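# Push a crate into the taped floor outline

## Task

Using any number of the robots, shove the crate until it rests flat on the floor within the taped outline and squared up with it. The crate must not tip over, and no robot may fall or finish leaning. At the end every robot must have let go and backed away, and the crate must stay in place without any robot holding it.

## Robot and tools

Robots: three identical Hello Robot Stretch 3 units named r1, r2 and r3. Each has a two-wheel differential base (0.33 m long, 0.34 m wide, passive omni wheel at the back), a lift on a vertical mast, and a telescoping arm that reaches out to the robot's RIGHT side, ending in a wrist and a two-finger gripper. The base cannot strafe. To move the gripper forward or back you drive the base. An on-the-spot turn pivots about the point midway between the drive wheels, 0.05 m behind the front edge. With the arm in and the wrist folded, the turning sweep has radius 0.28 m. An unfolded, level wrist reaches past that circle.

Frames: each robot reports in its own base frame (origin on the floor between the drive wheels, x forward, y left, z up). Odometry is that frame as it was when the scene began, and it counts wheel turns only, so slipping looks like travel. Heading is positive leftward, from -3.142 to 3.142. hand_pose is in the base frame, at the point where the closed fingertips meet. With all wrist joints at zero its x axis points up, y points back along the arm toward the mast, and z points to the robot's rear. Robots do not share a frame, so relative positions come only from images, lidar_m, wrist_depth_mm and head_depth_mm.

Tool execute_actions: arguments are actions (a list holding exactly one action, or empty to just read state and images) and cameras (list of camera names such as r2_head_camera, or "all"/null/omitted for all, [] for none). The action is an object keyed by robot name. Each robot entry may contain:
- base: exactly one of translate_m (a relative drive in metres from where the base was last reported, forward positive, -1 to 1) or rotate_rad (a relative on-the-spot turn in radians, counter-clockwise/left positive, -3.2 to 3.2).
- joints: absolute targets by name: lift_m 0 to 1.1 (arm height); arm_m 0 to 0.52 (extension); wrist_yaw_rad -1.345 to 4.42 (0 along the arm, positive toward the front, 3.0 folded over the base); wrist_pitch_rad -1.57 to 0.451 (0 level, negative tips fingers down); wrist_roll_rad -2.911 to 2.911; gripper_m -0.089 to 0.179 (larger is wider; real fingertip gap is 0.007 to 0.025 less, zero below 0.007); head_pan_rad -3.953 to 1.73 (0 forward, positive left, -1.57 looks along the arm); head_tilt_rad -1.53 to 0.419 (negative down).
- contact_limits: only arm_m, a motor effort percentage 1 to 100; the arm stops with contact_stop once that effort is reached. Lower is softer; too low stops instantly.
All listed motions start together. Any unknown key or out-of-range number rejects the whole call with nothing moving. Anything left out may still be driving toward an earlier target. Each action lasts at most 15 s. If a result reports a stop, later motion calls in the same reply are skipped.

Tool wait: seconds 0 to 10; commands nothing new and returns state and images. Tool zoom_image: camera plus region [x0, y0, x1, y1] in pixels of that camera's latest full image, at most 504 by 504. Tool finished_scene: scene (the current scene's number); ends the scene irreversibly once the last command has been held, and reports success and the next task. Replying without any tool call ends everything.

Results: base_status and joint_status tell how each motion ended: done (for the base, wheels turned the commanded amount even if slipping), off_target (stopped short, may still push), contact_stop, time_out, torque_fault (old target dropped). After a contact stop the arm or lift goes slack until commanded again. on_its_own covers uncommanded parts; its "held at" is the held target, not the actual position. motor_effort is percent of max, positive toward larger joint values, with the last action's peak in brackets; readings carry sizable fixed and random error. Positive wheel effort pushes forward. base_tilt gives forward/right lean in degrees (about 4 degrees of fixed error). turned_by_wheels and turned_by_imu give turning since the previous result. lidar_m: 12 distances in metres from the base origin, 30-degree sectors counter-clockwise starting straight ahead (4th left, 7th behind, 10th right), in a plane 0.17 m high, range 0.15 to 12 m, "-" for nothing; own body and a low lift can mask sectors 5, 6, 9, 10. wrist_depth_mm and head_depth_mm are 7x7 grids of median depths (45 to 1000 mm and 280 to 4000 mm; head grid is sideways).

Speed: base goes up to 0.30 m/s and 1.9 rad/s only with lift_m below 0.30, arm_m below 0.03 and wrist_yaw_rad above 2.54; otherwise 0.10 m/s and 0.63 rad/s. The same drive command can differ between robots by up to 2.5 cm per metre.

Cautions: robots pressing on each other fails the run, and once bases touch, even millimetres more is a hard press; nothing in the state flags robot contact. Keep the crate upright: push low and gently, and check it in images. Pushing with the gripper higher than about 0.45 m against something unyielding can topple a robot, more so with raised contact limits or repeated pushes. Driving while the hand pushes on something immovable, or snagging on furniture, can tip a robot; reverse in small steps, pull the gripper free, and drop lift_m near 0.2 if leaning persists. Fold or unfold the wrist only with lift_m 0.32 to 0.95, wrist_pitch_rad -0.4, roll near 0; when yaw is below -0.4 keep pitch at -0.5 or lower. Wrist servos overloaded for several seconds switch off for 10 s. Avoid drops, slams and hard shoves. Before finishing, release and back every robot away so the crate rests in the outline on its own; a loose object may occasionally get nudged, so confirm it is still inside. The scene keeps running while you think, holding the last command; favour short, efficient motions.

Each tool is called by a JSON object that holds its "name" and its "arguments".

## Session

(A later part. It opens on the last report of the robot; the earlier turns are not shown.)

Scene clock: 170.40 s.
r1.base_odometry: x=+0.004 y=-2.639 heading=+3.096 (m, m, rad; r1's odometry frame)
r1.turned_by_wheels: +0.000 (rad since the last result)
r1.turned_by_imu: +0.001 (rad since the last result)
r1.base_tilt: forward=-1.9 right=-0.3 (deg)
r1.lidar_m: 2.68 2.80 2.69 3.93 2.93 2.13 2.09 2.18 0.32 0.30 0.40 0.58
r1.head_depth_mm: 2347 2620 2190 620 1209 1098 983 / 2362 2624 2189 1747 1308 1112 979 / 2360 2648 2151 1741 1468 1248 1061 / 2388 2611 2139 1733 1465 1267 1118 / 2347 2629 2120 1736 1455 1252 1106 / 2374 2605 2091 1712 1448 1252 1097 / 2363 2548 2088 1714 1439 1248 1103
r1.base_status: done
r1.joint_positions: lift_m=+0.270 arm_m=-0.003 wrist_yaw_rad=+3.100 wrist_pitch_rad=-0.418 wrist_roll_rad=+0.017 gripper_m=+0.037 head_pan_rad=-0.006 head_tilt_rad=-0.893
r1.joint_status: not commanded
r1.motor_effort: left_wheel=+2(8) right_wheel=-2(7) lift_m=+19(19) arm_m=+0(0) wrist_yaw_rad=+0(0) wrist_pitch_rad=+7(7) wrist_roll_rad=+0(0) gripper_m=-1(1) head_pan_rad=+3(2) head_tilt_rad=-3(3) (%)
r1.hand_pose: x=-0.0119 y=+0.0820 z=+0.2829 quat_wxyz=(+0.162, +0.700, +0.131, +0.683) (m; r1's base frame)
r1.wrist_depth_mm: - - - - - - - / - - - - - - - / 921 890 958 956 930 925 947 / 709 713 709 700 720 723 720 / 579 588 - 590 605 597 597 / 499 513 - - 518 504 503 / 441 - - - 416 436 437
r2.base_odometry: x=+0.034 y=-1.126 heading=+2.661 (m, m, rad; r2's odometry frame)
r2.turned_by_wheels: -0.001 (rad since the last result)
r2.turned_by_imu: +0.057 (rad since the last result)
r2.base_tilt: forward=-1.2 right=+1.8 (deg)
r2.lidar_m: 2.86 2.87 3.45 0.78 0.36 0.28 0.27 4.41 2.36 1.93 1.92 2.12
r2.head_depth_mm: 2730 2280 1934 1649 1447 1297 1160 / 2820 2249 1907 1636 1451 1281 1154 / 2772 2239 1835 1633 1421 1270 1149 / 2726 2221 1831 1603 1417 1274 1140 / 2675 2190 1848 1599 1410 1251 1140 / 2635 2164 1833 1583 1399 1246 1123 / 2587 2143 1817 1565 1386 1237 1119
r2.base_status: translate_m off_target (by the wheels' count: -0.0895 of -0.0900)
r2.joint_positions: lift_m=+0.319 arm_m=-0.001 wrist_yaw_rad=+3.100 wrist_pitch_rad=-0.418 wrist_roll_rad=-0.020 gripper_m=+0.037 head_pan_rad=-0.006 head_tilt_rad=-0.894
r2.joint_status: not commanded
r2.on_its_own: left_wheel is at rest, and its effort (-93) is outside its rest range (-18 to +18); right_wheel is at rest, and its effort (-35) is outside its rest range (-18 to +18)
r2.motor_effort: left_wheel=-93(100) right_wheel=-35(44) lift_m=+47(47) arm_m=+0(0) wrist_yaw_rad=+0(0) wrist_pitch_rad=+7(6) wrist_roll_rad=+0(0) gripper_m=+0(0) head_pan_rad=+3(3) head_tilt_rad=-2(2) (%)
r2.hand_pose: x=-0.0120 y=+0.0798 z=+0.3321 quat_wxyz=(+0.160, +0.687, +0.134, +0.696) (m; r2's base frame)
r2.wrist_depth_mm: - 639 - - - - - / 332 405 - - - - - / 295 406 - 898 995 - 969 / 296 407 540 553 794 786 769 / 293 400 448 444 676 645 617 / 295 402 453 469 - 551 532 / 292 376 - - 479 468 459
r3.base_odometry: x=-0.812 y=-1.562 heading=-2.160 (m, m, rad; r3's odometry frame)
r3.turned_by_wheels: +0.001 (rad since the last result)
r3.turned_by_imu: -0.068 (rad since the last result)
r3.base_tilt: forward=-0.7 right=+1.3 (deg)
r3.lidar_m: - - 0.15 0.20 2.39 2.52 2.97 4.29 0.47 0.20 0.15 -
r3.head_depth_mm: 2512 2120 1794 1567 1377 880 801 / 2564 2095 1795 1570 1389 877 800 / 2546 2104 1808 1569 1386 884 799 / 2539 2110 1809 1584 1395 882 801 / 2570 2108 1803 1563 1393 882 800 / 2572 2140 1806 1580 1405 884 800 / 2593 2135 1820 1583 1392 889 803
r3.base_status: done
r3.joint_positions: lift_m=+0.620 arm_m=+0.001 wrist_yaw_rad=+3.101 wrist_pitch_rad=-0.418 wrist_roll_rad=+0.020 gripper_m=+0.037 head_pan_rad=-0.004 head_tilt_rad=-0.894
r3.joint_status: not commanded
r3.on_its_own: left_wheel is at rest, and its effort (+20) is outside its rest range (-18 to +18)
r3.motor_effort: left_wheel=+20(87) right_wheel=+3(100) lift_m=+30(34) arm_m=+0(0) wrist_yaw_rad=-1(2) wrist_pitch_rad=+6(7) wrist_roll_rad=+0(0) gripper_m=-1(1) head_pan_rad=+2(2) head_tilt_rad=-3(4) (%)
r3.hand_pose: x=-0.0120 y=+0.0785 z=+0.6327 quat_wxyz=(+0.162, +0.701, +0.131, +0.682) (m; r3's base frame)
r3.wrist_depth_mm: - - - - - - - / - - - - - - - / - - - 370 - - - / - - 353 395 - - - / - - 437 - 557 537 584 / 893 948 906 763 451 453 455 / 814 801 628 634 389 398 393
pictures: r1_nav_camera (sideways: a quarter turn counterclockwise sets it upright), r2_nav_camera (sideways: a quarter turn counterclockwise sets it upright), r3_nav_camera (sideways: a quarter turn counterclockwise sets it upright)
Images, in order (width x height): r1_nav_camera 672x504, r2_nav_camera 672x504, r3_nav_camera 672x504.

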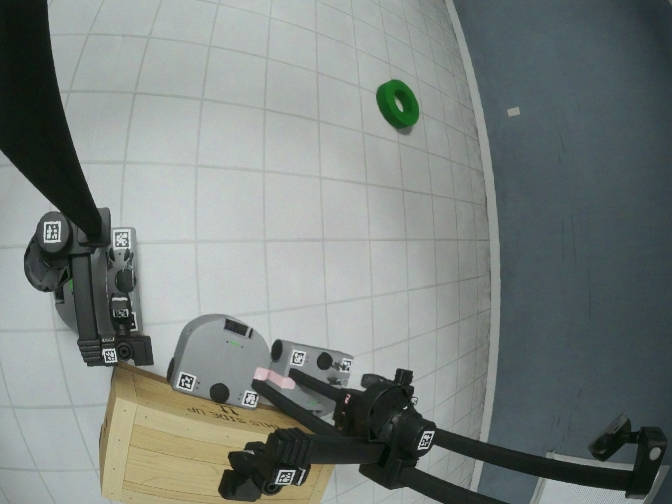

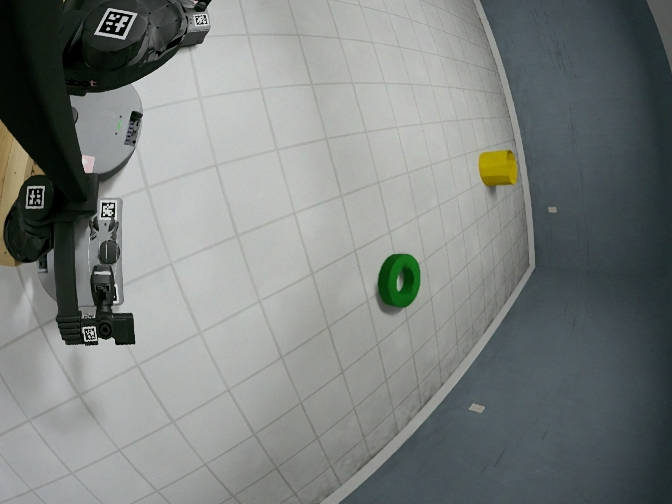

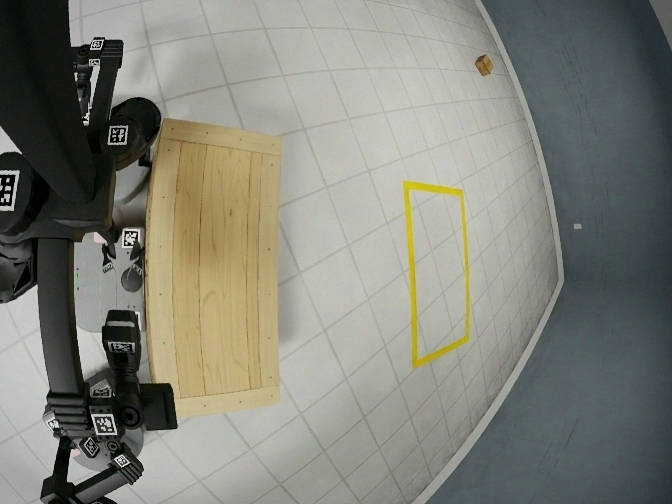

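{"name": "execute_actions", "arguments": {"actions": [{"r1":{"base":{"rotate_rad":1.11}},"r2":{"base":{"rotate_rad":-0.05},"joints":{"head_pan_rad":1.2,"head_tilt_rad":-1.2}}}], "cameras": ["r1_nav_camera","r2_nav_camera","r3_head_camera"]}}

Scene clock: 174.60 s.
r1.base_odometry: x=+0.004 y=-2.639 heading=-2.078 (m, m, rad; r1's odometry frame)
r1.turned_by_wheels: +1.110 (rad since the last result)
r1.turned_by_imu: +1.114 (rad since the last result)
r1.base_tilt: forward=-2.0 right=-0.3 (deg)
r1.lidar_m: 2.69 3.92 2.78 2.13 2.11 2.22 0.30 0.31 0.42 0.70 2.68 2.84
r1.head_depth_mm: 3272 2838 2161 1747 1477 1272 1120 / 3654 2832 2157 1736 1465 1270 1117 / 3937 2791 2136 1749 1477 1271 1116 / 3752 2738 2134 1731 1456 1260 1117 / 3630 2641 2090 1716 1456 1257 1110 / 3462 2712 2105 1711 1438 1256 1106 / 3323 2708 2093 1697 1441 1241 1099
r1.base_status: done
r1.joint_positions: lift_m=+0.270 arm_m=-0.003 wrist_yaw_rad=+3.100 wrist_pitch_rad=-0.418 wrist_roll_rad=+0.017 gripper_m=+0.037 head_pan_rad=-0.006 head_tilt_rad=-0.893
r1.joint_status: not commanded
r1.motor_effort: left_wheel=-1(6) right_wheel=+3(10) lift_m=+19(19) arm_m=+0(0) wrist_yaw_rad=+0(0) wrist_pitch_rad=+7(7) wrist_roll_rad=+0(0) gripper_m=+0(1) head_pan_rad=+3(3) head_tilt_rad=-3(3) (%)
r1.hand_pose: x=-0.0119 y=+0.0820 z=+0.2829 quat_wxyz=(+0.162, +0.700, +0.131, +0.683) (m; r1's base frame)
r1.wrist_depth_mm: - - - - - - - / - - - - - - - / 917 915 936 943 935 927 911 / 703 732 726 725 722 735 702 / 597 593 - 591 606 592 591 / 497 518 - - 512 503 497 / 443 - - - 417 428 437
r2.base_odometry: x=+0.034 y=-1.126 heading=+2.612 (m, m, rad; r2's odometry frame)
r2.turned_by_wheels: -0.049 (rad since the last result)
r2.turned_by_imu: -0.048 (rad since the last result)
r2.base_tilt: forward=-1.1 right=+1.7 (deg)
r2.lidar_m: 2.90 2.86 3.58 0.81 0.37 0.28 0.27 4.41 2.45 1.94 1.91 2.07
r2.head_depth_mm: 1743 1604 1489 1392 1300 1224 1154 / 1728 1595 1496 1387 1296 1217 1152 / 1708 1581 1472 1371 1287 1208 1144 / 1708 1562 1463 1361 1273 1204 1159 / 1692 1548 1453 1360 1270 - - / 1674 1535 1256 1181 1122 - - / 1641 931 458 1145 - - 1097
r2.base_status: done
r2.joint_positions: lift_m=+0.319 arm_m=-0.001 wrist_yaw_rad=+3.100 wrist_pitch_rad=-0.418 wrist_roll_rad=-0.020 gripper_m=+0.037 head_pan_rad=+1.193 head_tilt_rad=-1.185
r2.joint_status: all done
r2.on_its_own: right_wheel is at rest, and its effort (-27) is outside its rest range (-18 to +18)
r2.motor_effort: left_wheel=-7(79) right_wheel=-27(42) lift_m=+47(47) arm_m=+0(0) wrist_yaw_rad=+0(0) wrist_pitch_rad=+7(6) wrist_roll_rad=+0(0) gripper_m=+0(1) head_pan_rad=+3(41) head_tilt_rad=-6(27) (%)
r2.hand_pose: x=-0.0120 y=+0.0798 z=+0.3321 quat_wxyz=(+0.160, +0.687, +0.134, +0.696) (m; r2's base frame)
r2.wrist_depth_mm: - 527 - - - - - / 343 399 - - - - - / 307 429 - 790 - - 972 / 304 425 376 568 819 793 767 / 304 418 421 453 682 638 614 / 302 420 440 471 - 545 533 / 301 386 - - 475 468 458
r3.base_odometry: x=-0.812 y=-1.562 heading=-2.160 (m, m, rad; r3's odometry frame)
r3.turned_by_wheels: +0.000 (rad since the last result)
r3.turned_by_imu: +0.000 (rad since the last result)
r3.base_tilt: forward=-0.7 right=+1.2 (deg)
r3.lidar_m: - - 0.15 0.20 2.40 2.51 2.97 4.28 0.47 0.20 0.15 -
r3.head_depth_mm: 2543 2092 1803 1563 1388 878 796 / 2572 2130 1801 1564 1378 882 800 / 2559 2099 1793 1567 1389 879 799 / 2563 2124 1807 1575 1395 886 802 / 2580 2117 1810 1592 1391 885 802 / 2584 2126 1802 1581 1393 887 803 / 2585 2135 1808 1580 1397 885 803
r3.base_status: not commanded
r3.joint_positions: lift_m=+0.620 arm_m=+0.001 wrist_yaw_rad=+3.101 wrist_pitch_rad=-0.418 wrist_roll_rad=+0.020 gripper_m=+0.037 head_pan_rad=-0.004 head_tilt_rad=-0.894
r3.joint_status: not commanded
r3.on_its_own: left_wheel is at rest, and its effort (+20) is outside its rest range (-18 to +18)
r3.motor_effort: left_wheel=+20(19) right_wheel=+3(3) lift_m=+30(30) arm_m=+0(0) wrist_yaw_rad=-1(0) wrist_pitch_rad=+6(6) wrist_roll_rad=+0(0) gripper_m=+0(1) head_pan_rad=+3(3) head_tilt_rad=-4(5) (%)
r3.hand_pose: x=-0.0120 y=+0.0785 z=+0.6327 quat_wxyz=(+0.162, +0.701, +0.131, +0.682) (m; r3's base frame)
r3.wrist_depth_mm: - - - - - - - / - - - - - - - / - - - 368 - - - / - - 350 386 - - - / - - 434 - 563 547 584 / 940 939 895 760 448 451 459 / 797 780 597 645 389 395 393
pictures: r1_nav_camera (sideways: a quarter turn counterclockwise sets it upright), r2_nav_camera (sideways: a quarter turn counterclockwise sets it upright), r3_head_camera (sideways: a quarter turn clockwise sets it upright)
Images, in order (width x height): r1_nav_camera 672x504, r2_nav_camera 672x504, r3_head_camera 896x504.

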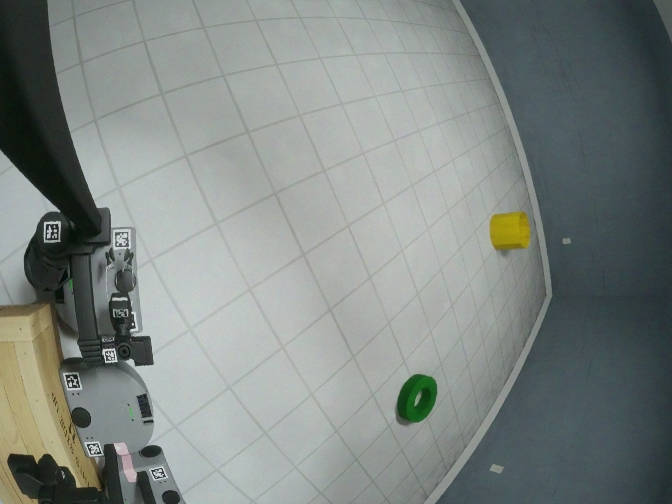

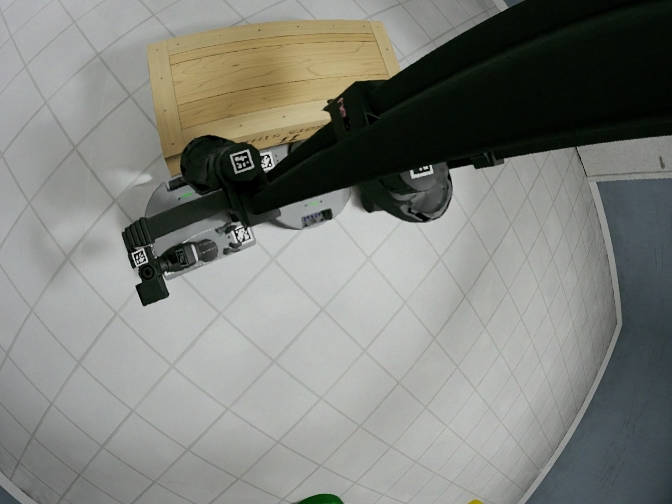

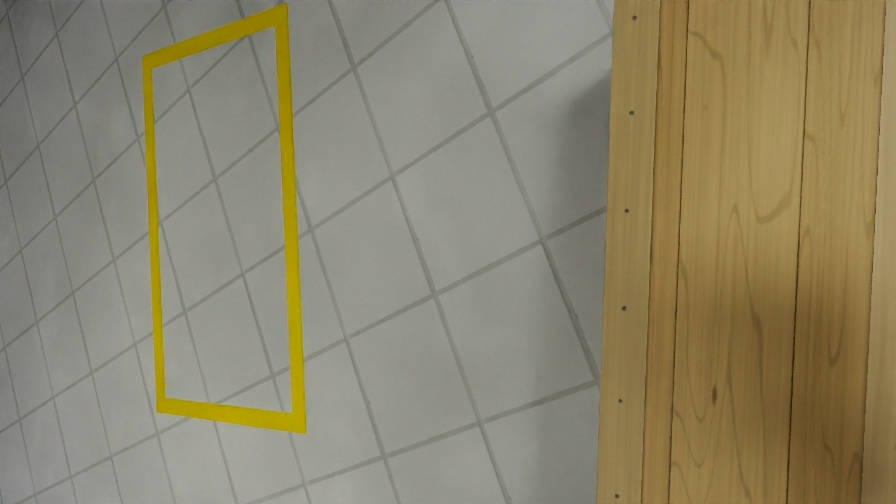

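{"name": "execute_actions", "arguments": {"actions": [{"r1":{"base":{"translate_m":-0.02},"joints":{"lift_m":0.32}},"r2":{"joints":{"head_pan_rad":0,"head_tilt_rad":-0.9}}}], "cameras": []}}

{"name": "execute_actions", "arguments": {"actions": [{"r1":{"base":{"translate_m":-0.3}},"r2":{"base":{"translate_m":-0.3}},"r3":{"base":{"translate_m":0.3}}}], "cameras": ["r1_nav_camera","r2_nav_camera","r3_head_camera"]}}

Scene clock: 180.93 s.
r1.base_odometry: x=+0.014 y=-2.622 heading=-2.078 (m, m, rad; r1's odometry frame)
r1.turned_by_wheels: +0.000 (rad since the last result)
r1.turned_by_imu: +0.001 (rad since the last result)
r1.base_tilt: forward=-2.0 right=-0.4 (deg)
r1.lidar_m: 2.71 3.93 2.76 2.13 2.10 2.21 0.28 0.29 0.39 0.58 2.69 2.85
r1.head_depth_mm: 3292 2819 2158 1760 1478 1275 1123 / 3642 2832 2158 1745 1481 1268 1118 / 3919 2799 2124 1752 1467 1267 1116 / 3729 2768 2144 1727 1460 1266 1107 / 3634 2667 2126 1732 1457 1261 1103 / 3468 2699 2109 1699 1455 1253 1107 / 3333 2718 2088 1701 1436 1252 1103
r1.base_status: done
r1.joint_positions: lift_m=+0.320 arm_m=-0.003 wrist_yaw_rad=+3.100 wrist_pitch_rad=-0.418 wrist_roll_rad=+0.017 gripper_m=+0.037 head_pan_rad=-0.006 head_tilt_rad=-0.893
r1.joint_status: all done
r1.motor_effort: left_wheel=+0(7) right_wheel=+3(7) lift_m=+23(19) arm_m=+0(0) wrist_yaw_rad=+0(0) wrist_pitch_rad=+7(7) wrist_roll_rad=+0(0) gripper_m=+0(0) head_pan_rad=+3(3) head_tilt_rad=-3(3) (%)
r1.hand_pose: x=-0.0119 y=+0.0820 z=+0.3326 quat_wxyz=(+0.162, +0.700, +0.131, +0.683) (m; r1's base frame)
r1.wrist_depth_mm: - - - - - - - / - - - - - - - / - - - - - - - / 796 797 805 823 808 814 803 / 661 657 - 654 691 666 665 / 555 561 - 558 582 552 555 / 486 498 - - 479 490 491
r2.base_odometry: x=+0.034 y=-1.126 heading=+2.612 (m, m, rad; r2's odometry frame)
r2.turned_by_wheels: +0.000 (rad since the last result)
r2.turned_by_imu: -0.001 (rad since the last result)
r2.base_tilt: forward=-1.1 right=+1.8 (deg)
r2.lidar_m: 2.89 2.85 3.60 0.81 0.37 0.28 0.27 4.42 2.45 1.94 1.91 2.07
r2.head_depth_mm: 2629 2260 1905 1633 1456 1283 1156 / 2765 2220 1908 1625 1437 1283 1156 / 2740 2209 1826 1625 1430 1266 1147 / 2691 2198 1799 1606 1407 1266 1140 / 2627 2165 1837 1592 1393 1255 1131 / 2641 2128 1808 1580 1391 1247 1119 / 2558 2118 1792 1558 1381 1234 1117
r2.base_status: not commanded
r2.joint_positions: lift_m=+0.319 arm_m=-0.001 wrist_yaw_rad=+3.100 wrist_pitch_rad=-0.418 wrist_roll_rad=-0.020 gripper_m=+0.037 head_pan_rad=+0.007 head_tilt_rad=-0.902
r2.joint_status: all done
r2.on_its_own: right_wheel is at rest, and its effort (-27) is outside its rest range (-18 to +18)
r2.motor_effort: left_wheel=-7(7) right_wheel=-27(26) lift_m=+47(47) arm_m=+0(0) wrist_yaw_rad=+0(0) wrist_pitch_rad=+7(6) wrist_roll_rad=+0(0) gripper_m=-1(0) head_pan_rad=-4(42) head_tilt_rad=+2(21) (%)
r2.hand_pose: x=-0.0120 y=+0.0798 z=+0.3321 quat_wxyz=(+0.160, +0.687, +0.134, +0.696) (m; r2's base frame)
r2.wrist_depth_mm: - 527 - - - - - / 340 401 - - - - - / 306 427 - 783 - - - / 306 428 378 565 810 791 774 / 303 420 422 451 683 639 627 / 302 421 443 475 - 545 524 / 300 391 - - 478 465 456
r3.base_odometry: x=-0.812 y=-1.562 heading=-2.160 (m, m, rad; r3's odometry frame)
r3.turned_by_wheels: +0.000 (rad since the last result)
r3.turned_by_imu: +0.000 (rad since the last result)
r3.base_tilt: forward=-0.8 right=+1.3 (deg)
r3.lidar_m: - - 0.15 0.20 2.39 2.52 2.97 4.29 0.46 0.20 0.15 -
r3.head_depth_mm: 2541 2096 1804 1566 1383 879 800 / 2536 2126 1806 1580 1389 882 799 / 2556 2113 1787 1561 1384 881 804 / 2533 2128 1810 1571 1393 883 801 / 2582 2107 1807 1586 1397 886 802 / 2590 2145 1811 1578 1401 883 803 / 2582 2122 1824 1584 1403 887 803
r3.base_status: not commanded
r3.joint_positions: lift_m=+0.620 arm_m=+0.001 wrist_yaw_rad=+3.101 wrist_pitch_rad=-0.418 wrist_roll_rad=+0.020 gripper_m=+0.037 head_pan_rad=-0.004 head_tilt_rad=-0.894
r3.joint_status: not commanded
r3.on_its_own: left_wheel is at rest, and its effort (+20) is outside its rest range (-18 to +18)
r3.motor_effort: left_wheel=+20(20) right_wheel=+3(4) lift_m=+30(30) arm_m=+0(0) wrist_yaw_rad=-1(1) wrist_pitch_rad=+6(6) wrist_roll_rad=+0(0) gripper_m=+0(0) head_pan_rad=+2(2) head_tilt_rad=-3(4) (%)
r3.hand_pose: x=-0.0120 y=+0.0785 z=+0.6327 quat_wxyz=(+0.162, +0.701, +0.131, +0.682) (m; r3's base frame)
r3.wrist_depth_mm: - - - - - - - / - - - - - - - / - - - 367 - - - / - - 352 388 - - - / - - 435 - 555 529 582 / 925 902 909 741 455 456 455 / 794 814 590 638 392 395 398
pictures: none
No camera images: the call's "cameras" was empty. Leave "cameras" out to get every camera's image.

Scene clock: 186.37 s.
r1.base_odometry: x=+0.159 y=-2.360 heading=-2.078 (m, m, rad; r1's odometry frame)
r1.turned_by_wheels: +0.000 (rad since the last result)
r1.turned_by_imu: +0.042 (rad since the last result)
r1.base_tilt: forward=-1.9 right=-0.5 (deg)
r1.lidar_m: 2.99 4.21 2.48 1.98 1.97 2.11 0.28 0.27 0.37 0.57 2.82 3.05
r1.head_depth_mm: 3535 2828 2106 1773 1477 1268 1117 / 3842 2796 2177 1749 1469 1271 1117 / 3961 2778 2146 1733 1464 1272 1114 / 3964 2779 2142 1725 1470 1267 1110 / 3764 2751 2142 1710 1454 1263 1097 / 3623 2732 2099 1724 1445 1250 1108 / 3486 2716 2086 1713 1437 1247 1094
r1.base_status: translate_m off_target (by the wheels' count: -0.2998 of -0.3000)
r1.joint_positions: lift_m=+0.320 arm_m=-0.003 wrist_yaw_rad=+3.100 wrist_pitch_rad=-0.418 wrist_roll_rad=+0.017 gripper_m=+0.037 head_pan_rad=-0.006 head_tilt_rad=-0.893
r1.joint_status: not commanded
r1.on_its_own: left_wheel is at rest, and its effort (-19) is outside its rest range (-18 to +18); right_wheel is at rest, and its effort (-26) is outside its rest range (-18 to +18)
r1.motor_effort: left_wheel=-19(36) right_wheel=-26(55) lift_m=+23(24) arm_m=+0(0) wrist_yaw_rad=+0(1) wrist_pitch_rad=+7(7) wrist_roll_rad=+0(0) gripper_m=+1(1) head_pan_rad=+2(2) head_tilt_rad=-5(3) (%)
r1.hand_pose: x=-0.0119 y=+0.0820 z=+0.3326 quat_wxyz=(+0.162, +0.700, +0.131, +0.683) (m; r1's base frame)
r1.wrist_depth_mm: - - - - - - - / - - - - - - - / - - - - - - - / 818 782 814 807 819 812 814 / 657 667 - 670 682 676 662 / 552 555 - 551 583 552 557 / 479 498 - - 477 484 493
r2.base_odometry: x=+0.292 y=-1.277 heading=+2.611 (m, m, rad; r2's odometry frame)
r2.turned_by_wheels: -0.001 (rad since the last result)
r2.turned_by_imu: +0.041 (rad since the last result)
r2.base_tilt: forward=-1.1 right=+1.9 (deg)
r2.lidar_m: 3.09 3.15 3.34 0.82 0.37 0.28 0.27 4.18 2.50 2.03 2.01 2.21
r2.head_depth_mm: 2837 2298 1918 1639 1451 1289 1163 / 2781 2249 1902 1621 1439 1281 1156 / 2757 2147 1878 1616 1422 1276 1149 / 2731 2187 1838 1606 1411 1262 1135 / 2661 2157 1844 1591 1401 1256 1130 / 2671 2144 1823 1589 1403 1248 1127 / 2611 2138 1799 1566 1383 1234 1122
r2.base_status: translate_m off_target (by the wheels' count: -0.2996 of -0.3000)
r2.joint_positions: lift_m=+0.319 arm_m=-0.001 wrist_yaw_rad=+3.100 wrist_pitch_rad=-0.418 wrist_roll_rad=-0.020 gripper_m=+0.037 head_pan_rad=+0.006 head_tilt_rad=-0.898
r2.joint_status: not commanded
r2.on_its_own: left_wheel is at rest, and its effort (-84) is outside its rest range (-18 to +18); right_wheel is at rest, and its effort (-27) is outside its rest range (-18 to +18)
r2.motor_effort: left_wheel=-84(100) right_wheel=-27(48) lift_m=+47(47) arm_m=-1(0) wrist_yaw_rad=+0(0) wrist_pitch_rad=+7(7) wrist_roll_rad=+0(0) gripper_m=+0(1) head_pan_rad=-3(3) head_tilt_rad=+0(1) (%)
r2.hand_pose: x=-0.0120 y=+0.0798 z=+0.3321 quat_wxyz=(+0.160, +0.687, +0.134, +0.696) (m; r2's base frame)
r2.wrist_depth_mm: - 548 - - - - - / 341 403 - - - - - / 305 431 - 803 - - 990 / 304 427 514 556 820 793 759 / 303 423 434 459 669 630 621 / 301 413 463 491 - 551 525 / 300 389 - - 481 471 461
r3.base_odometry: x=-0.978 y=-1.811 heading=-2.159 (m, m, rad; r3's odometry frame)
r3.turned_by_wheels: +0.001 (rad since the last result)
r3.turned_by_imu: +0.038 (rad since the last result)
r3.base_tilt: forward=-0.8 right=+1.2 (deg)
r3.lidar_m: - - 0.15 0.20 2.49 2.67 3.22 4.52 0.45 0.20 0.15 -
r3.head_depth_mm: 2558 2113 1785 1558 1384 877 796 / 2564 2107 1814 1567 1388 880 800 / 2559 2111 1810 1573 1396 880 801 / 2552 2129 1807 1570 1396 882 799 / 2577 2119 1805 1575 1396 886 802 / 2563 2122 1814 1582 1400 887 803 / 2578 2121 1814 1588 1404 887 802
r3.base_status: translate_m off_target (by the wheels' count: +0.2996 of +0.3000)
r3.joint_positions: lift_m=+0.620 arm_m=+0.001 wrist_yaw_rad=+3.100 wrist_pitch_rad=-0.418 wrist_roll_rad=+0.020 gripper_m=+0.037 head_pan_rad=-0.004 head_tilt_rad=-0.895
r3.joint_status: not commanded
r3.on_its_own: left_wheel is at rest, and its effort (+55) is outside its rest range (-18 to +18); right_wheel is at rest, and its effort (+41) is outside its rest range (-18 to +18)
r3.motor_effort: left_wheel=+55(86) right_wheel=+41(85) lift_m=+30(32) arm_m=+0(0) wrist_yaw_rad=+0(2) wrist_pitch_rad=+6(7) wrist_roll_rad=+0(0) gripper_m=+0(0) head_pan_rad=+2(2) head_tilt_rad=-4(3) (%)
r3.hand_pose: x=-0.0119 y=+0.0785 z=+0.6327 quat_wxyz=(+0.163, +0.701, +0.131, +0.682) (m; r3's base frame)
r3.wrist_depth_mm: - - - - - - - / - - - - - - - / - - - 372 - - - / - - 368 406 - - - / - - 582 - 553 539 579 / 918 921 927 727 466 457 457 / 786 788 606 653 393 394 400
pictures: r1_nav_camera (sideways: a quarter turn counterclockwise sets it upright), r2_nav_camera (sideways: a quarter turn counterclockwise sets it upright), r3_head_camera (sideways: a quarter turn clockwise sets it upright)
Images, in order (width x height): r1_nav_camera 672x504, r2_nav_camera 672x504, r3_head_camera 896x504.

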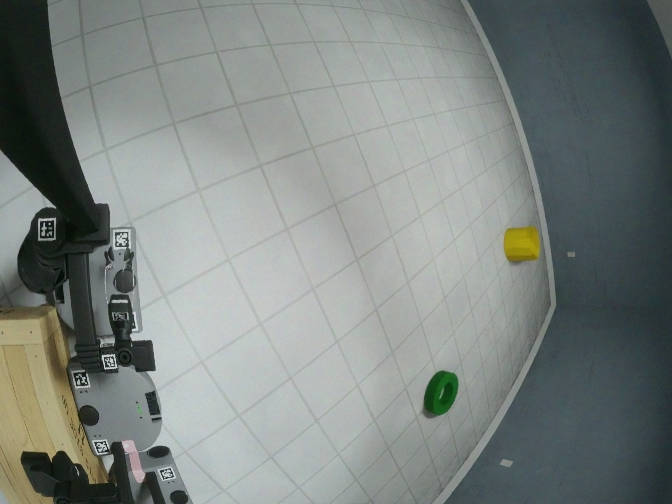

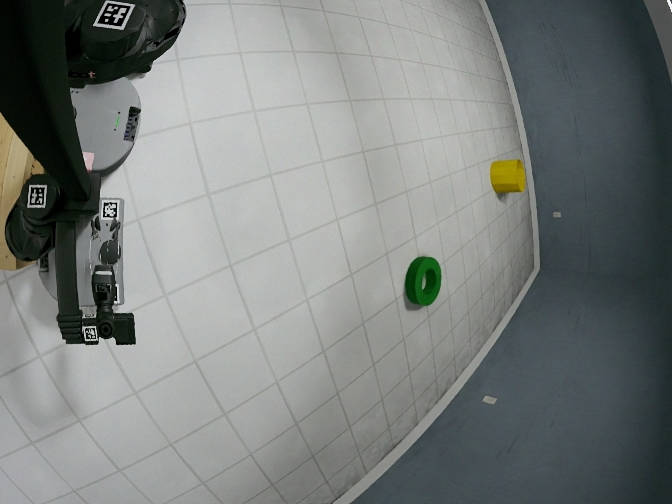

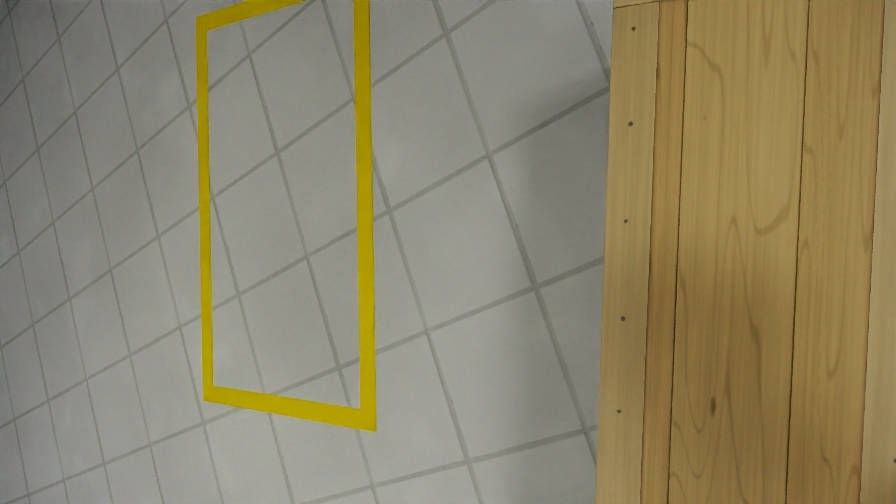

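{"name": "execute_actions", "arguments": {"actions": [{"r1":{"base":{"translate_m":0.7},"joints":{"lift_m":0.27}},"r2":{"base":{"translate_m":0.10},"joints":{"lift_m":0.27}},"r3":{"base":{"translate_m":-0.3}}}], "cameras": ["r3_nav_camera"]}}

Scene clock: 206.37 s.
r1.base_odometry: x=-0.181 y=-2.972 heading=-2.078 (m, m, rad; r1's odometry frame)
r1.turned_by_wheels: +0.000 (rad since the last result)
r1.turned_by_imu: +0.003 (rad since the last result)
r1.base_tilt: forward=-1.9 right=-0.4 (deg)
r1.lidar_m: 2.29 3.56 2.87 2.25 2.22 2.41 0.97 0.73 0.77 2.57 2.53 2.73
r1.head_depth_mm: 3242 2825 2169 1768 1483 1273 1120 / 3572 2766 2147 1749 1478 1276 1120 / 3492 2757 2134 1762 1460 1267 1117 / 3452 2455 2139 1738 1464 1257 1106 / 3315 2542 2144 1731 1457 1257 1109 / 3183 2715 2116 1723 1447 1257 1106 / 3037 2697 2102 1717 1454 1246 1097
r1.base_status: done
r1.joint_positions: lift_m=+0.270 arm_m=-0.003 wrist_yaw_rad=+3.100 wrist_pitch_rad=-0.418 wrist_roll_rad=+0.017 gripper_m=+0.037 head_pan_rad=-0.006 head_tilt_rad=-0.893
r1.joint_status: all done
r1.motor_effort: left_wheel=-1(16) right_wheel=+2(22) lift_m=+19(16) arm_m=+0(1) wrist_yaw_rad=+0(0) wrist_pitch_rad=+7(7) wrist_roll_rad=+0(0) gripper_m=+0(0) head_pan_rad=+3(2) head_tilt_rad=-4(3) (%)
r1.hand_pose: x=-0.0119 y=+0.0820 z=+0.2829 quat_wxyz=(+0.162, +0.700, +0.131, +0.683) (m; r1's base frame)
r1.wrist_depth_mm: - - - - - - - / - - - - - - - / 897 920 962 933 924 944 962 / 714 723 717 726 714 733 720 / 587 590 - 585 614 590 596 / 498 518 - - 515 506 499 / 444 - - - 419 432 441
r2.base_odometry: x=+0.206 y=-1.227 heading=+2.611 (m, m, rad; r2's odometry frame)
r2.turned_by_wheels: +0.000 (rad since the last result)
r2.turned_by_imu: -0.001 (rad since the last result)
r2.base_tilt: forward=-1.2 right=+1.9 (deg)
r2.lidar_m: 2.99 3.01 0.26 0.26 0.51 0.38 0.37 4.28 2.45 1.99 1.98 2.17
r2.head_depth_mm: 2771 2294 1918 1658 1451 1284 1161 / 2787 2262 1889 1632 1445 1278 1159 / 2730 2217 1877 1635 1427 1275 1150 / 2730 2197 1871 1605 1416 1264 1136 / 2668 2189 1849 1594 1410 1261 1135 / 2631 2130 1833 1575 1396 1250 1130 / 2637 2101 1803 1561 1385 1242 1088
r2.base_status: done
r2.joint_positions: lift_m=+0.271 arm_m=-0.001 wrist_yaw_rad=+3.100 wrist_pitch_rad=-0.418 wrist_roll_rad=-0.020 gripper_m=+0.037 head_pan_rad=+0.006 head_tilt_rad=-0.898
r2.joint_status: all done
r2.motor_effort: left_wheel=-1(74) right_wheel=+0(26) lift_m=+15(42) arm_m=+0(0) wrist_yaw_rad=+0(1) wrist_pitch_rad=+7(7) wrist_roll_rad=+0(0) gripper_m=-1(1) head_pan_rad=-3(2) head_tilt_rad=+0(1) (%)
r2.hand_pose: x=-0.0120 y=+0.0798 z=+0.2834 quat_wxyz=(+0.160, +0.687, +0.134, +0.696) (m; r2's base frame)
r2.wrist_depth_mm: 433 567 - - - - - / 415 602 - - - 808 763 / 417 597 - 624 497 812 810 / 413 588 779 470 397 442 677 / 409 587 623 390 381 446 557 / 411 526 541 - - 470 471 / 397 - - - 425 414 408
r3.base_odometry: x=-0.812 y=-1.561 heading=-2.159 (m, m, rad; r3's odometry frame)
r3.turned_by_wheels: +0.000 (rad since the last result)
r3.turned_by_imu: -0.002 (rad since the last result)
r3.base_tilt: forward=-0.7 right=+1.2 (deg)
r3.lidar_m: 0.35 0.36 0.50 0.26 2.37 2.54 2.94 0.72 0.77 2.42 0.50 0.36
r3.head_depth_mm: 2540 2089 1782 1099 977 1028 1133 / 2538 2080 1816 1107 977 1050 1135 / 2551 2103 1791 1104 981 1065 1129 / 2562 2112 1817 1110 986 1085 1128 / 2542 2125 1815 1105 985 1102 1133 / 2563 2132 1799 1109 987 1119 1137 / 2565 2147 1816 1114 988 1133 975
r3.base_status: done
r3.joint_positions: lift_m=+0.620 arm_m=+0.001 wrist_yaw_rad=+3.100 wrist_pitch_rad=-0.418 wrist_roll_rad=+0.020 gripper_m=+0.037 head_pan_rad=-0.004 head_tilt_rad=-0.895
r3.joint_status: not commanded
r3.motor_effort: left_wheel=+1(48) right_wheel=+1(40) lift_m=+30(30) arm_m=+0(0) wrist_yaw_rad=+0(0) wrist_pitch_rad=+6(6) wrist_roll_rad=+0(0) gripper_m=+0(0) head_pan_rad=+2(2) head_tilt_rad=-4(3) (%)
r3.hand_pose: x=-0.0119 y=+0.0785 z=+0.6327 quat_wxyz=(+0.163, +0.701, +0.131, +0.682) (m; r3's base frame)
r3.wrist_depth_mm: - - - - 319 - - / - - - - 321 - - / - - - 680 394 - - / - - - 645 378 632 - / - - - 794 405 625 533 / 934 929 910 692 922 667 467 / 812 795 806 608 652 674 445
pictures: r3_nav_camera (sideways: a quarter turn counterclockwise sets it upright)
Images, in order (width x height): r3_nav_camera 672x504.

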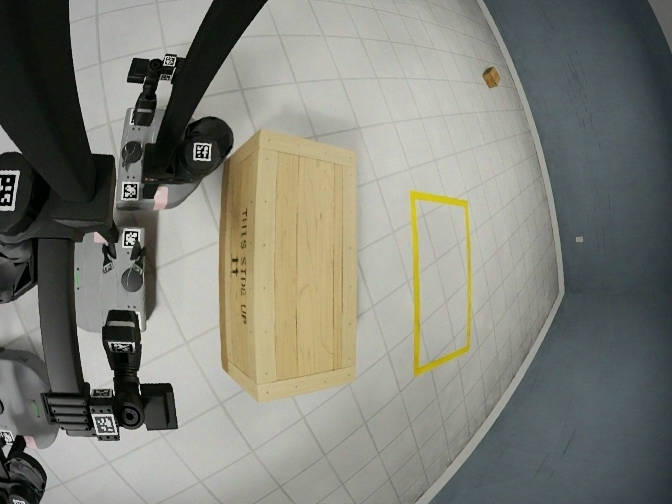

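{"name": "execute_actions", "arguments": {"actions": [{"r2":{"base":{"rotate_rad":1.09}},"r3":{"base":{"rotate_rad":0.36}}}], "cameras": []}}

{"name": "execute_actions", "arguments": {"actions": [{"r1":{"base":{"rotate_rad":0.59}},"r2":{"base":{"translate_m":-0.17}},"r3":{"base":{"translate_m":0.24}}}], "cameras": ["r3_nav_camera"]}}

Scene clock: 211.57 s.
r1.base_odometry: x=-0.181 y=-2.972 heading=-2.078 (m, m, rad; r1's odometry frame)
r1.turned_by_wheels: +0.000 (rad since the last result)
r1.turned_by_imu: +0.001 (rad since the last result)
r1.base_tilt: forward=-2.0 right=-0.4 (deg)
r1.lidar_m: 2.30 3.56 2.88 2.26 2.22 2.41 0.97 0.73 0.72 2.57 2.53 2.74
r1.head_depth_mm: 3246 2824 2181 1755 1479 1277 1125 / 3578 2832 2177 1745 1476 1277 1118 / 3638 2767 2125 1750 1470 1273 1114 / 3434 2470 2129 1741 1457 1263 1107 / 3257 2493 2103 1731 1454 1260 1110 / 3202 2714 2092 1712 1437 1255 1113 / 3041 2699 2078 1702 1446 1252 1097
r1.base_status: not commanded
r1.joint_positions: lift_m=+0.270 arm_m=-0.003 wrist_yaw_rad=+3.100 wrist_pitch_rad=-0.418 wrist_roll_rad=+0.017 gripper_m=+0.037 head_pan_rad=-0.006 head_tilt_rad=-0.893
r1.joint_status: not commanded
r1.motor_effort: left_wheel=-1(0) right_wheel=+2(2) lift_m=+19(19) arm_m=-1(0) wrist_yaw_rad=+0(1) wrist_pitch_rad=+7(7) wrist_roll_rad=+0(0) gripper_m=+0(0) head_pan_rad=+3(3) head_tilt_rad=-4(3) (%)
r1.hand_pose: x=-0.0119 y=+0.0820 z=+0.2829 quat_wxyz=(+0.162, +0.700, +0.131, +0.683) (m; r1's base frame)
r1.wrist_depth_mm: - - - - - - - / - - - - - - - / 898 915 937 949 946 942 944 / 696 723 714 715 726 716 722 / 590 582 - 593 612 589 595 / 494 518 - - 509 506 505 / 440 - - - 418 431 434
r2.base_odometry: x=+0.206 y=-1.227 heading=-2.582 (m, m, rad; r2's odometry frame)
r2.turned_by_wheels: +1.090 (rad since the last result)
r2.turned_by_imu: +1.101 (rad since the last result)
r2.base_tilt: forward=-1.2 right=+1.8 (deg)
r2.lidar_m: 0.29 0.38 0.49 0.38 0.38 4.28 2.38 1.99 1.98 2.21 2.99 4.39
r2.head_depth_mm: 2856 2283 1907 1642 1443 1290 1166 / 2807 2256 1893 1642 1447 1278 1159 / 2682 2237 1302 1469 1416 1271 1150 / 2592 1228 1183 521 1425 1233 1143 / 2688 2041 513 485 617 1061 1128 / - 296 346 464 704 1090 1107 / 2524 2085 626 1531 1382 1188 1117
r2.base_status: done
r2.joint_positions: lift_m=+0.271 arm_m=-0.001 wrist_yaw_rad=+3.100 wrist_pitch_rad=-0.418 wrist_roll_rad=-0.020 gripper_m=+0.037 head_pan_rad=+0.006 head_tilt_rad=-0.898
r2.joint_status: not commanded
r2.motor_effort: left_wheel=-3(13) right_wheel=+1(7) lift_m=+15(16) arm_m=+0(1) wrist_yaw_rad=+0(0) wrist_pitch_rad=+7(7) wrist_roll_rad=+0(0) gripper_m=+0(1) head_pan_rad=-3(3) head_tilt_rad=+0(1) (%)
r2.hand_pose: x=-0.0120 y=+0.0798 z=+0.2834 quat_wxyz=(+0.160, +0.687, +0.134, +0.696) (m; r2's base frame)
r2.wrist_depth_mm: - - - 418 475 562 685 / - - - 446 529 636 - / - - - 490 577 710 840 / 845 787 448 545 658 689 679 / 643 635 518 590 600 571 538 / 540 534 531 - - 481 430 / 462 - - - 426 418 298
r3.base_odometry: x=-0.812 y=-1.561 heading=-1.799 (m, m, rad; r3's odometry frame)
r3.turned_by_wheels: +0.360 (rad since the last result)
r3.turned_by_imu: +0.354 (rad since the last result)
r3.base_tilt: forward=-0.7 right=+1.3 (deg)
r3.lidar_m: 0.35 0.43 0.37 0.38 2.42 3.16 0.72 0.72 2.51 2.38 0.39 0.35
r3.head_depth_mm: 2529 2094 1795 1561 977 903 1108 / 2561 2088 1801 1113 981 920 1132 / 2547 2133 1796 1108 980 1044 1130 / 2545 2122 1809 1109 985 1196 1132 / 2583 2131 1820 1110 998 1219 1130 / 2588 2127 1801 1580 1036 1257 1109 / 2583 2127 1827 1578 1397 1259 1008
r3.base_status: done
r3.joint_positions: lift_m=+0.620 arm_m=+0.001 wrist_yaw_rad=+3.100 wrist_pitch_rad=-0.418 wrist_roll_rad=+0.020 gripper_m=+0.037 head_pan_rad=-0.004 head_tilt_rad=-0.895
r3.joint_status: not commanded
r3.motor_effort: left_wheel=-2(5) right_wheel=+5(9) lift_m=+30(29) arm_m=+0(0) wrist_yaw_rad=+0(0) wrist_pitch_rad=+6(6) wrist_roll_rad=+0(0) gripper_m=+0(0) head_pan_rad=+2(3) head_tilt_rad=-4(3) (%)
r3.hand_pose: x=-0.0119 y=+0.0785 z=+0.6327 quat_wxyz=(+0.163, +0.701, +0.131, +0.682) (m; r3's base frame)
r3.wrist_depth_mm: - - - - - - 357 / - - - - - - - / - - - - 622 525 - / - - - - - 455 - / - - - - 835 - - / 926 929 936 797 686 878 922 / 802 787 800 789 669 793 606
pictures: none
No camera images: the call's "cameras" was empty. Leave "cameras" out to get every camera's image.

Scene clock: 215.23 s.
r1.base_odometry: x=-0.181 y=-2.972 heading=-1.488 (m, m, rad; r1's odometry frame)
r1.turned_by_wheels: +0.590 (rad since the last result)
r1.turned_by_imu: +0.592 (rad since the last result)
r1.base_tilt: forward=-1.8 right=-0.3 (deg)
r1.lidar_m: 3.57 2.74 2.22 2.22 2.48 0.97 0.94 1.17 2.55 2.54 2.80 2.30
r1.head_depth_mm: 3086 2812 2163 1766 1474 1268 1116 / 3154 2829 2150 1755 1471 1268 1121 / 3104 2778 2149 1748 1468 1273 1113 / 3217 2775 2124 1737 1462 1263 1107 / 3265 2722 2116 1720 1460 1261 1105 / 3287 2741 2096 1713 1446 1259 1098 / 3348 2678 2102 1716 1443 1255 1104
r1.base_status: done
r1.joint_positions: lift_m=+0.270 arm_m=-0.003 wrist_yaw_rad=+3.100 wrist_pitch_rad=-0.418 wrist_roll_rad=+0.017 gripper_m=+0.037 head_pan_rad=-0.006 head_tilt_rad=-0.893
r1.joint_status: not commanded
r1.motor_effort: left_wheel=-1(6) right_wheel=+3(9) lift_m=+19(18) arm_m=+0(0) wrist_yaw_rad=-1(1) wrist_pitch_rad=+7(7) wrist_roll_rad=+0(0) gripper_m=-1(0) head_pan_rad=+3(3) head_tilt_rad=-3(3) (%)
r1.hand_pose: x=-0.0119 y=+0.0820 z=+0.2829 quat_wxyz=(+0.162, +0.700, +0.131, +0.683) (m; r1's base frame)
r1.wrist_depth_mm: - - - - - - - / - - - - - - - / 929 903 938 931 921 922 934 / 721 724 724 727 725 733 742 / 591 591 - 590 618 593 593 / 497 514 - - 514 502 500 / 448 - - - 426 436 435
r2.base_odometry: x=+0.350 y=-1.137 heading=-2.582 (m, m, rad; r2's odometry frame)
r2.turned_by_wheels: +0.000 (rad since the last result)
r2.turned_by_imu: -0.001 (rad since the last result)
r2.base_tilt: forward=-1.3 right=+1.7 (deg)
r2.lidar_m: 1.17 0.36 0.40 0.32 0.61 4.16 2.25 1.87 1.87 2.08 3.10 3.13
r2.head_depth_mm: 2850 2276 1920 1650 1446 1292 1164 / 2823 2261 1814 1626 1445 1280 1152 / 2753 2230 1573 1534 1429 1269 1150 / 2532 1284 1545 1516 1419 1266 1140 / 2689 2170 1828 1582 1401 1254 1131 / 2644 2149 1816 1559 1401 1125 1129 / 2587 2133 617 533 1206 1049 1095
r2.base_status: done
r2.joint_positions: lift_m=+0.271 arm_m=-0.001 wrist_yaw_rad=+3.100 wrist_pitch_rad=-0.418 wrist_roll_rad=-0.020 gripper_m=+0.037 head_pan_rad=+0.006 head_tilt_rad=-0.898
r2.joint_status: not commanded
r2.motor_effort: left_wheel=-3(16) right_wheel=+2(4) lift_m=+15(15) arm_m=+0(0) wrist_yaw_rad=+0(0) wrist_pitch_rad=+7(6) wrist_roll_rad=+0(0) gripper_m=+0(1) head_pan_rad=-3(3) head_tilt_rad=+0(0) (%)
r2.hand_pose: x=-0.0120 y=+0.0798 z=+0.2834 quat_wxyz=(+0.160, +0.687, +0.134, +0.696) (m; r2's base frame)
r2.wrist_depth_mm: - - - 348 393 456 548 / - - - 384 433 508 627 / - - - 422 477 578 519 / 835 796 778 471 540 628 408 / 643 622 620 523 574 442 367 / 540 532 542 - - 463 386 / 460 - - - 425 418 403
r3.base_odometry: x=-0.866 y=-1.795 heading=-1.799 (m, m, rad; r3's odometry frame)
r3.turned_by_wheels: +0.000 (rad since the last result)
r3.turned_by_imu: +0.001 (rad since the last result)
r3.base_tilt: forward=-0.7 right=+1.3 (deg)
r3.lidar_m: 0.15 0.16 0.31 0.47 2.44 3.19 0.96 0.90 2.50 0.22 0.15 -
r3.head_depth_mm: 2530 2092 1788 1567 1386 878 800 / 2529 2121 1807 1571 1380 881 798 / 2547 2104 1798 1573 980 879 810 / 2556 2118 1800 1573 980 881 830 / 2554 2129 1813 1580 984 882 1054 / 2566 2111 1810 1577 1016 886 1109 / 2581 2143 1829 1573 1392 1205 1143
r3.base_status: done
r3.joint_positions: lift_m=+0.620 arm_m=+0.001 wrist_yaw_rad=+3.100 wrist_pitch_rad=-0.418 wrist_roll_rad=+0.020 gripper_m=+0.037 head_pan_rad=-0.004 head_tilt_rad=-0.895
r3.joint_status: not commanded
r3.motor_effort: left_wheel=-2(3) right_wheel=+4(9) lift_m=+30(30) arm_m=+0(0) wrist_yaw_rad=+0(0) wrist_pitch_rad=+6(6) wrist_roll_rad=+0(0) gripper_m=-1(1) head_pan_rad=+2(2) head_tilt_rad=-3(3) (%)
r3.hand_pose: x=-0.0119 y=+0.0785 z=+0.6327 quat_wxyz=(+0.163, +0.701, +0.131, +0.682) (m; r3's base frame)
r3.wrist_depth_mm: - - - - - - - / - - - - - - - / - - - 743 566 - - / - - - - - - - / - - - 845 - - - / 911 903 943 791 930 474 454 / 808 785 778 775 793 402 393
pictures: r3_nav_camera (sideways: a quarter turn counterclockwise sets it upright)
Images, in order (width x height): r3_nav_camera 672x504.

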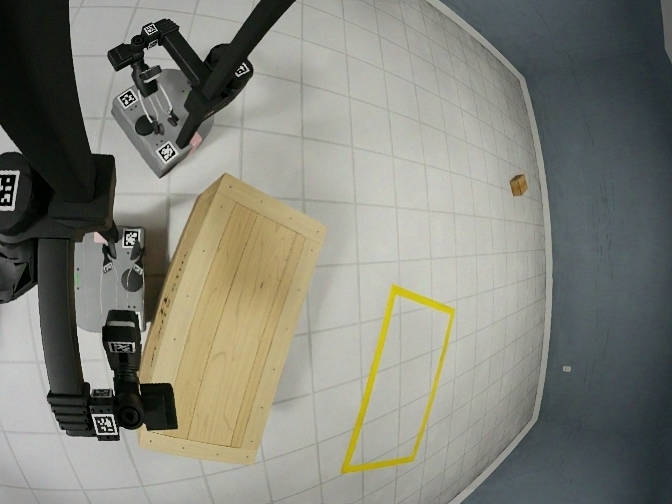

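{"name": "execute_actions", "arguments": {"actions": [{"r1":{"base":{"translate_m":-0.2}},"r2":{"base":{"rotate_rad":-1.39}},"r3":{"base":{"rotate_rad":-0.36}}}], "cameras": []}}

{"name": "execute_actions", "arguments": {"actions": [{"r1":{"base":{"translate_m":-0.12}},"r2":{"base":{"translate_m":-0.035},"joints":{"lift_m":0.32}},"r3":{"base":{"translate_m":0.065}}}], "cameras": ["r2_nav_camera","r3_nav_camera"]}}

Scene clock: 221.07 s.
r1.base_odometry: x=-0.197 y=-2.772 heading=-1.488 (m, m, rad; r1's odometry frame)
r1.turned_by_wheels: +0.000 (rad since the last result)
r1.turned_by_imu: +0.001 (rad since the last result)
r1.base_tilt: forward=-2.0 right=-0.4 (deg)
r1.lidar_m: 3.76 2.78 2.28 2.28 2.52 0.80 0.76 0.89 2.51 2.50 2.77 2.47
r1.head_depth_mm: 3229 2807 2159 1771 1470 1282 1118 / 3289 2795 2141 1744 1479 1270 1114 / 3335 2807 2141 1738 1469 1275 1111 / 3365 2754 2125 1732 1457 1260 1109 / 3415 2744 2122 1712 1458 1250 1110 / 3461 2721 2106 1724 1447 1256 1101 / 3387 2724 2093 1708 1449 1243 1102
r1.base_status: done
r1.joint_positions: lift_m=+0.270 arm_m=-0.003 wrist_yaw_rad=+3.100 wrist_pitch_rad=-0.418 wrist_roll_rad=+0.017 gripper_m=+0.037 head_pan_rad=-0.006 head_tilt_rad=-0.893
r1.joint_status: not commanded
r1.motor_effort: left_wheel=-1(9) right_wheel=+3(8) lift_m=+19(19) arm_m=+0(1) wrist_yaw_rad=-1(1) wrist_pitch_rad=+7(7) wrist_roll_rad=+0(0) gripper_m=-1(0) head_pan_rad=+3(3) head_tilt_rad=-3(3) (%)
r1.hand_pose: x=-0.0119 y=+0.0820 z=+0.2829 quat_wxyz=(+0.162, +0.700, +0.131, +0.683) (m; r1's base frame)
r1.wrist_depth_mm: - - - - - - - / - - - - - - - / 912 904 937 938 947 925 934 / 712 722 730 718 715 715 710 / 578 588 - 590 612 593 585 / 492 507 - - 518 500 499 / 440 - - - 418 439 434
r2.base_odometry: x=+0.350 y=-1.137 heading=+2.311 (m, m, rad; r2's odometry frame)
r2.turned_by_wheels: -1.390 (rad since the last result)
r2.turned_by_imu: -1.406 (rad since the last result)
r2.base_tilt: forward=-1.1 right=+1.8 (deg)
r2.lidar_m: 2.35 3.09 0.99 0.99 0.48 0.35 0.32 4.15 3.10 2.03 1.86 1.89
r2.head_depth_mm: 2108 2205 1908 1637 1452 1295 1164 / 2304 2253 1890 1625 1432 1281 1152 / 2529 2214 1868 1626 1418 1274 1147 / 2656 2188 1856 1605 1412 1260 1146 / 2651 2163 1848 1583 1400 1257 1129 / 2632 2102 1826 1576 1390 1246 1130 / 2556 2036 1799 1567 1387 1237 1121
r2.base_status: done
r2.joint_positions: lift_m=+0.271 arm_m=+0.000 wrist_yaw_rad=+3.100 wrist_pitch_rad=-0.418 wrist_roll_rad=-0.020 gripper_m=+0.037 head_pan_rad=+0.006 head_tilt_rad=-0.898
r2.joint_status: not commanded
r2.motor_effort: left_wheel=+2(16) right_wheel=-1(6) lift_m=+15(15) arm_m=-1(1) wrist_yaw_rad=+0(0) wrist_pitch_rad=+6(7) wrist_roll_rad=+0(0) gripper_m=+0(0) head_pan_rad=-3(3) head_tilt_rad=+0(0) (%)
r2.hand_pose: x=-0.0120 y=+0.0798 z=+0.2834 quat_wxyz=(+0.160, +0.687, +0.134, +0.696) (m; r2's base frame)
r2.wrist_depth_mm: 557 310 - - - - - / 510 359 - - 874 - - / 491 630 - 921 884 887 879 / 459 486 420 546 729 697 664 / 438 415 436 580 603 578 562 / 414 465 471 - - 485 473 / 390 - - - 425 417 409
r3.base_odometry: x=-0.866 y=-1.795 heading=-2.159 (m, m, rad; r3's odometry frame)
r3.turned_by_wheels: -0.360 (rad since the last result)
r3.turned_by_imu: -0.355 (rad since the last result)
r3.base_tilt: forward=-0.7 right=+1.2 (deg)
r3.lidar_m: - 0.15 0.18 2.42 0.49 2.56 3.16 0.71 3.02 2.40 0.18 0.15
r3.head_depth_mm: 2540 2114 1781 1549 978 880 808 / 2560 2122 1797 1563 977 879 810 / 2556 2118 1786 1569 979 881 820 / 2576 2131 1813 1561 981 881 823 / 2584 2129 1806 1578 985 883 824 / 2589 2122 1825 1577 985 885 823 / 2583 2139 1815 1588 989 886 826
r3.base_status: done
r3.joint_positions: lift_m=+0.620 arm_m=+0.001 wrist_yaw_rad=+3.100 wrist_pitch_rad=-0.418 wrist_roll_rad=+0.020 gripper_m=+0.037 head_pan_rad=-0.004 head_tilt_rad=-0.895
r3.joint_status: not commanded
r3.motor_effort: left_wheel=+2(6) right_wheel=-2(7) lift_m=+30(30) arm_m=+0(0) wrist_yaw_rad=+0(1) wrist_pitch_rad=+6(6) wrist_roll_rad=+0(0) gripper_m=-1(1) head_pan_rad=+2(3) head_tilt_rad=-3(4) (%)
r3.hand_pose: x=-0.0119 y=+0.0785 z=+0.6327 quat_wxyz=(+0.163, +0.701, +0.131, +0.682) (m; r3's base frame)
r3.wrist_depth_mm: - - - - - - - / - - - - - - - / - - - 662 - - - / - - 462 419 - - - / - - - 861 556 539 536 / 929 939 956 733 467 456 461 / 812 780 714 665 602 394 392
pictures: none
No camera images: the call's "cameras" was empty. Leave "cameras" out to get every camera's image.

Scene clock: 223.17 s.
r1.base_odometry: x=-0.207 y=-2.653 heading=-1.488 (m, m, rad; r1's odometry frame)
r1.turned_by_wheels: +0.000 (rad since the last result)
r1.turned_by_imu: +0.000 (rad since the last result)
r1.base_tilt: forward=-1.9 right=-0.5 (deg)
r1.lidar_m: 3.88 2.81 2.31 2.29 2.55 0.70 0.70 0.79 2.49 2.48 2.74 2.57
r1.head_depth_mm: 3316 2869 2170 1764 1483 1281 1117 / 3353 2802 2150 1752 1463 1268 1121 / 3344 2801 2125 1736 1457 1273 1118 / 3471 2773 2126 1733 1464 1266 1112 / 3453 2756 2140 1716 1456 1257 1098 / 3449 2712 2088 1708 1460 1251 1098 / 3582 2692 2105 1710 1441 1249 1097
r1.base_status: done
r1.joint_positions: lift_m=+0.270 arm_m=-0.003 wrist_yaw_rad=+3.100 wrist_pitch_rad=-0.418 wrist_roll_rad=+0.017 gripper_m=+0.037 head_pan_rad=-0.006 head_tilt_rad=-0.893
r1.joint_status: not commanded
r1.motor_effort: left_wheel=-1(7) right_wheel=+3(6) lift_m=+19(19) arm_m=+0(0) wrist_yaw_rad=+0(0) wrist_pitch_rad=+7(7) wrist_roll_rad=+0(0) gripper_m=+0(0) head_pan_rad=+3(2) head_tilt_rad=-3(2) (%)
r1.hand_pose: x=-0.0119 y=+0.0820 z=+0.2829 quat_wxyz=(+0.162, +0.700, +0.131, +0.683) (m; r1's base frame)
r1.wrist_depth_mm: - - - - - - - / - - - - - - - / 902 911 958 940 936 976 965 / 702 722 717 715 724 718 717 / 581 586 - 580 624 599 598 / 498 512 - - 517 500 498 / 443 - - - 423 429 434
r2.base_odometry: x=+0.373 y=-1.162 heading=+2.311 (m, m, rad; r2's odometry frame)
r2.turned_by_wheels: +0.000 (rad since the last result)
r2.turned_by_imu: +0.000 (rad since the last result)
r2.base_tilt: forward=-1.2 right=+1.7 (deg)
r2.lidar_m: 2.37 3.12 0.90 0.89 0.35 0.31 0.29 4.13 3.14 2.06 1.89 1.90
r2.head_depth_mm: 2125 2220 1918 1657 1455 1289 1163 / 2339 2265 1885 1636 1436 1283 1154 / 2548 2227 1864 1618 1434 1276 1148 / 2695 2206 1852 1602 1413 1264 1143 / 2646 2200 1841 1582 1404 1250 1129 / 2618 2063 1821 1574 1396 1254 1123 / 2603 2044 1797 1554 1376 1237 1119
r2.base_status: done
r2.joint_positions: lift_m=+0.319 arm_m=+0.000 wrist_yaw_rad=+3.100 wrist_pitch_rad=-0.418 wrist_roll_rad=-0.020 gripper_m=+0.037 head_pan_rad=+0.006 head_tilt_rad=-0.898
r2.joint_status: all done
r2.motor_effort: left_wheel=+2(11) right_wheel=-2(7) lift_m=+50(53) arm_m=-1(1) wrist_yaw_rad=+0(0) wrist_pitch_rad=+7(7) wrist_roll_rad=+0(0) gripper_m=+0(1) head_pan_rad=-3(3) head_tilt_rad=+0(0) (%)
r2.hand_pose: x=-0.0120 y=+0.0798 z=+0.3320 quat_wxyz=(+0.160, +0.687, +0.134, +0.696) (m; r2's base frame)
r2.wrist_depth_mm: 577 - - - - - - / 441 329 - - 998 - - / 431 371 - 899 816 - - / 403 514 556 794 812 799 781 / 384 442 444 675 678 642 624 / 369 438 474 569 - 541 527 / 356 469 - - 476 465 457
r3.base_odometry: x=-0.902 y=-1.849 heading=-2.159 (m, m, rad; r3's odometry frame)
r3.turned_by_wheels: +0.000 (rad since the last result)
r3.turned_by_imu: +0.000 (rad since the last result)
r3.base_tilt: forward=-0.7 right=+1.3 (deg)
r3.lidar_m: - - 0.15 0.24 2.42 2.58 3.21 0.63 2.98 0.24 0.15 -
r3.head_depth_mm: 2511 2082 1798 1565 1388 877 798 / 2531 2127 1794 1568 1386 882 800 / 2573 2095 1793 1562 1389 884 798 / 2585 2104 1797 1575 1392 883 801 / 2590 2126 1816 1574 1397 887 801 / 2611 2136 1813 1578 1397 884 803 / 2580 2133 1803 1578 1396 886 803
r3.base_status: done
r3.joint_positions: lift_m=+0.620 arm_m=+0.001 wrist_yaw_rad=+3.100 wrist_pitch_rad=-0.418 wrist_roll_rad=+0.020 gripper_m=+0.037 head_pan_rad=-0.004 head_tilt_rad=-0.895
r3.joint_status: not commanded
r3.motor_effort: left_wheel=+3(7) right_wheel=-2(4) lift_m=+30(30) arm_m=+0(0) wrist_yaw_rad=+0(0) wrist_pitch_rad=+6(6) wrist_roll_rad=+0(0) gripper_m=-1(0) head_pan_rad=+2(2) head_tilt_rad=-4(4) (%)
r3.hand_pose: x=-0.0119 y=+0.0785 z=+0.6327 quat_wxyz=(+0.163, +0.701, +0.131, +0.682) (m; r3's base frame)
r3.wrist_depth_mm: - - - - - - - / - - - - - - - / - - - 450 - - - / - - 422 443 - - - / - - 620 874 550 533 560 / 905 941 912 722 472 448 450 / 793 793 685 675 394 394 403
pictures: r2_nav_camera (sideways: a quarter turn counterclockwise sets it upright), r3_nav_camera (sideways: a quarter turn counterclockwise sets it upright)
Images, in order (width x height): r2_nav_camera 672x504, r3_nav_camera 672x504.

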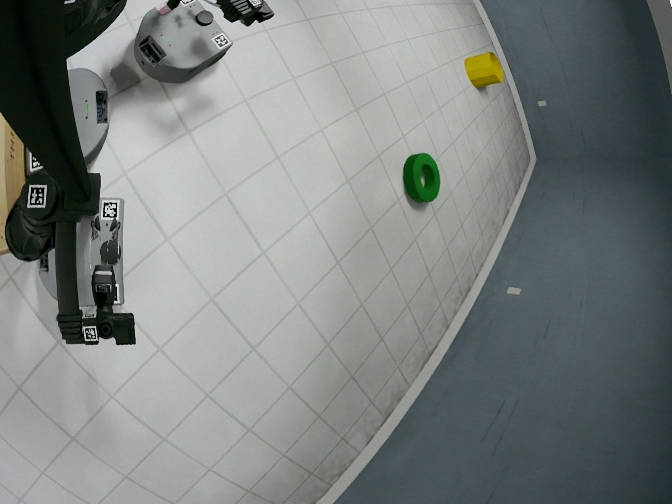

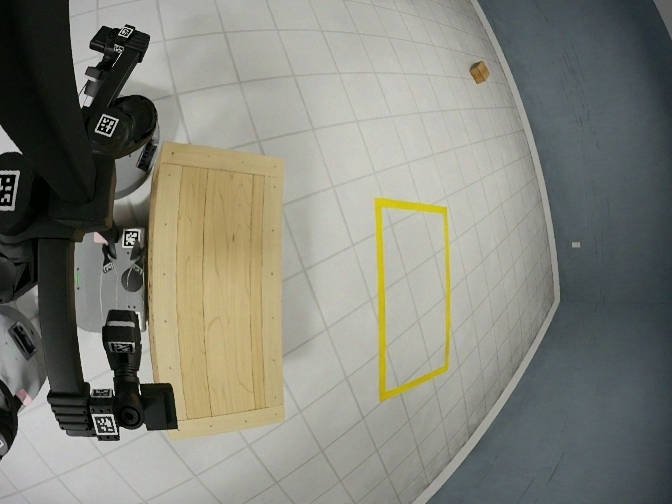

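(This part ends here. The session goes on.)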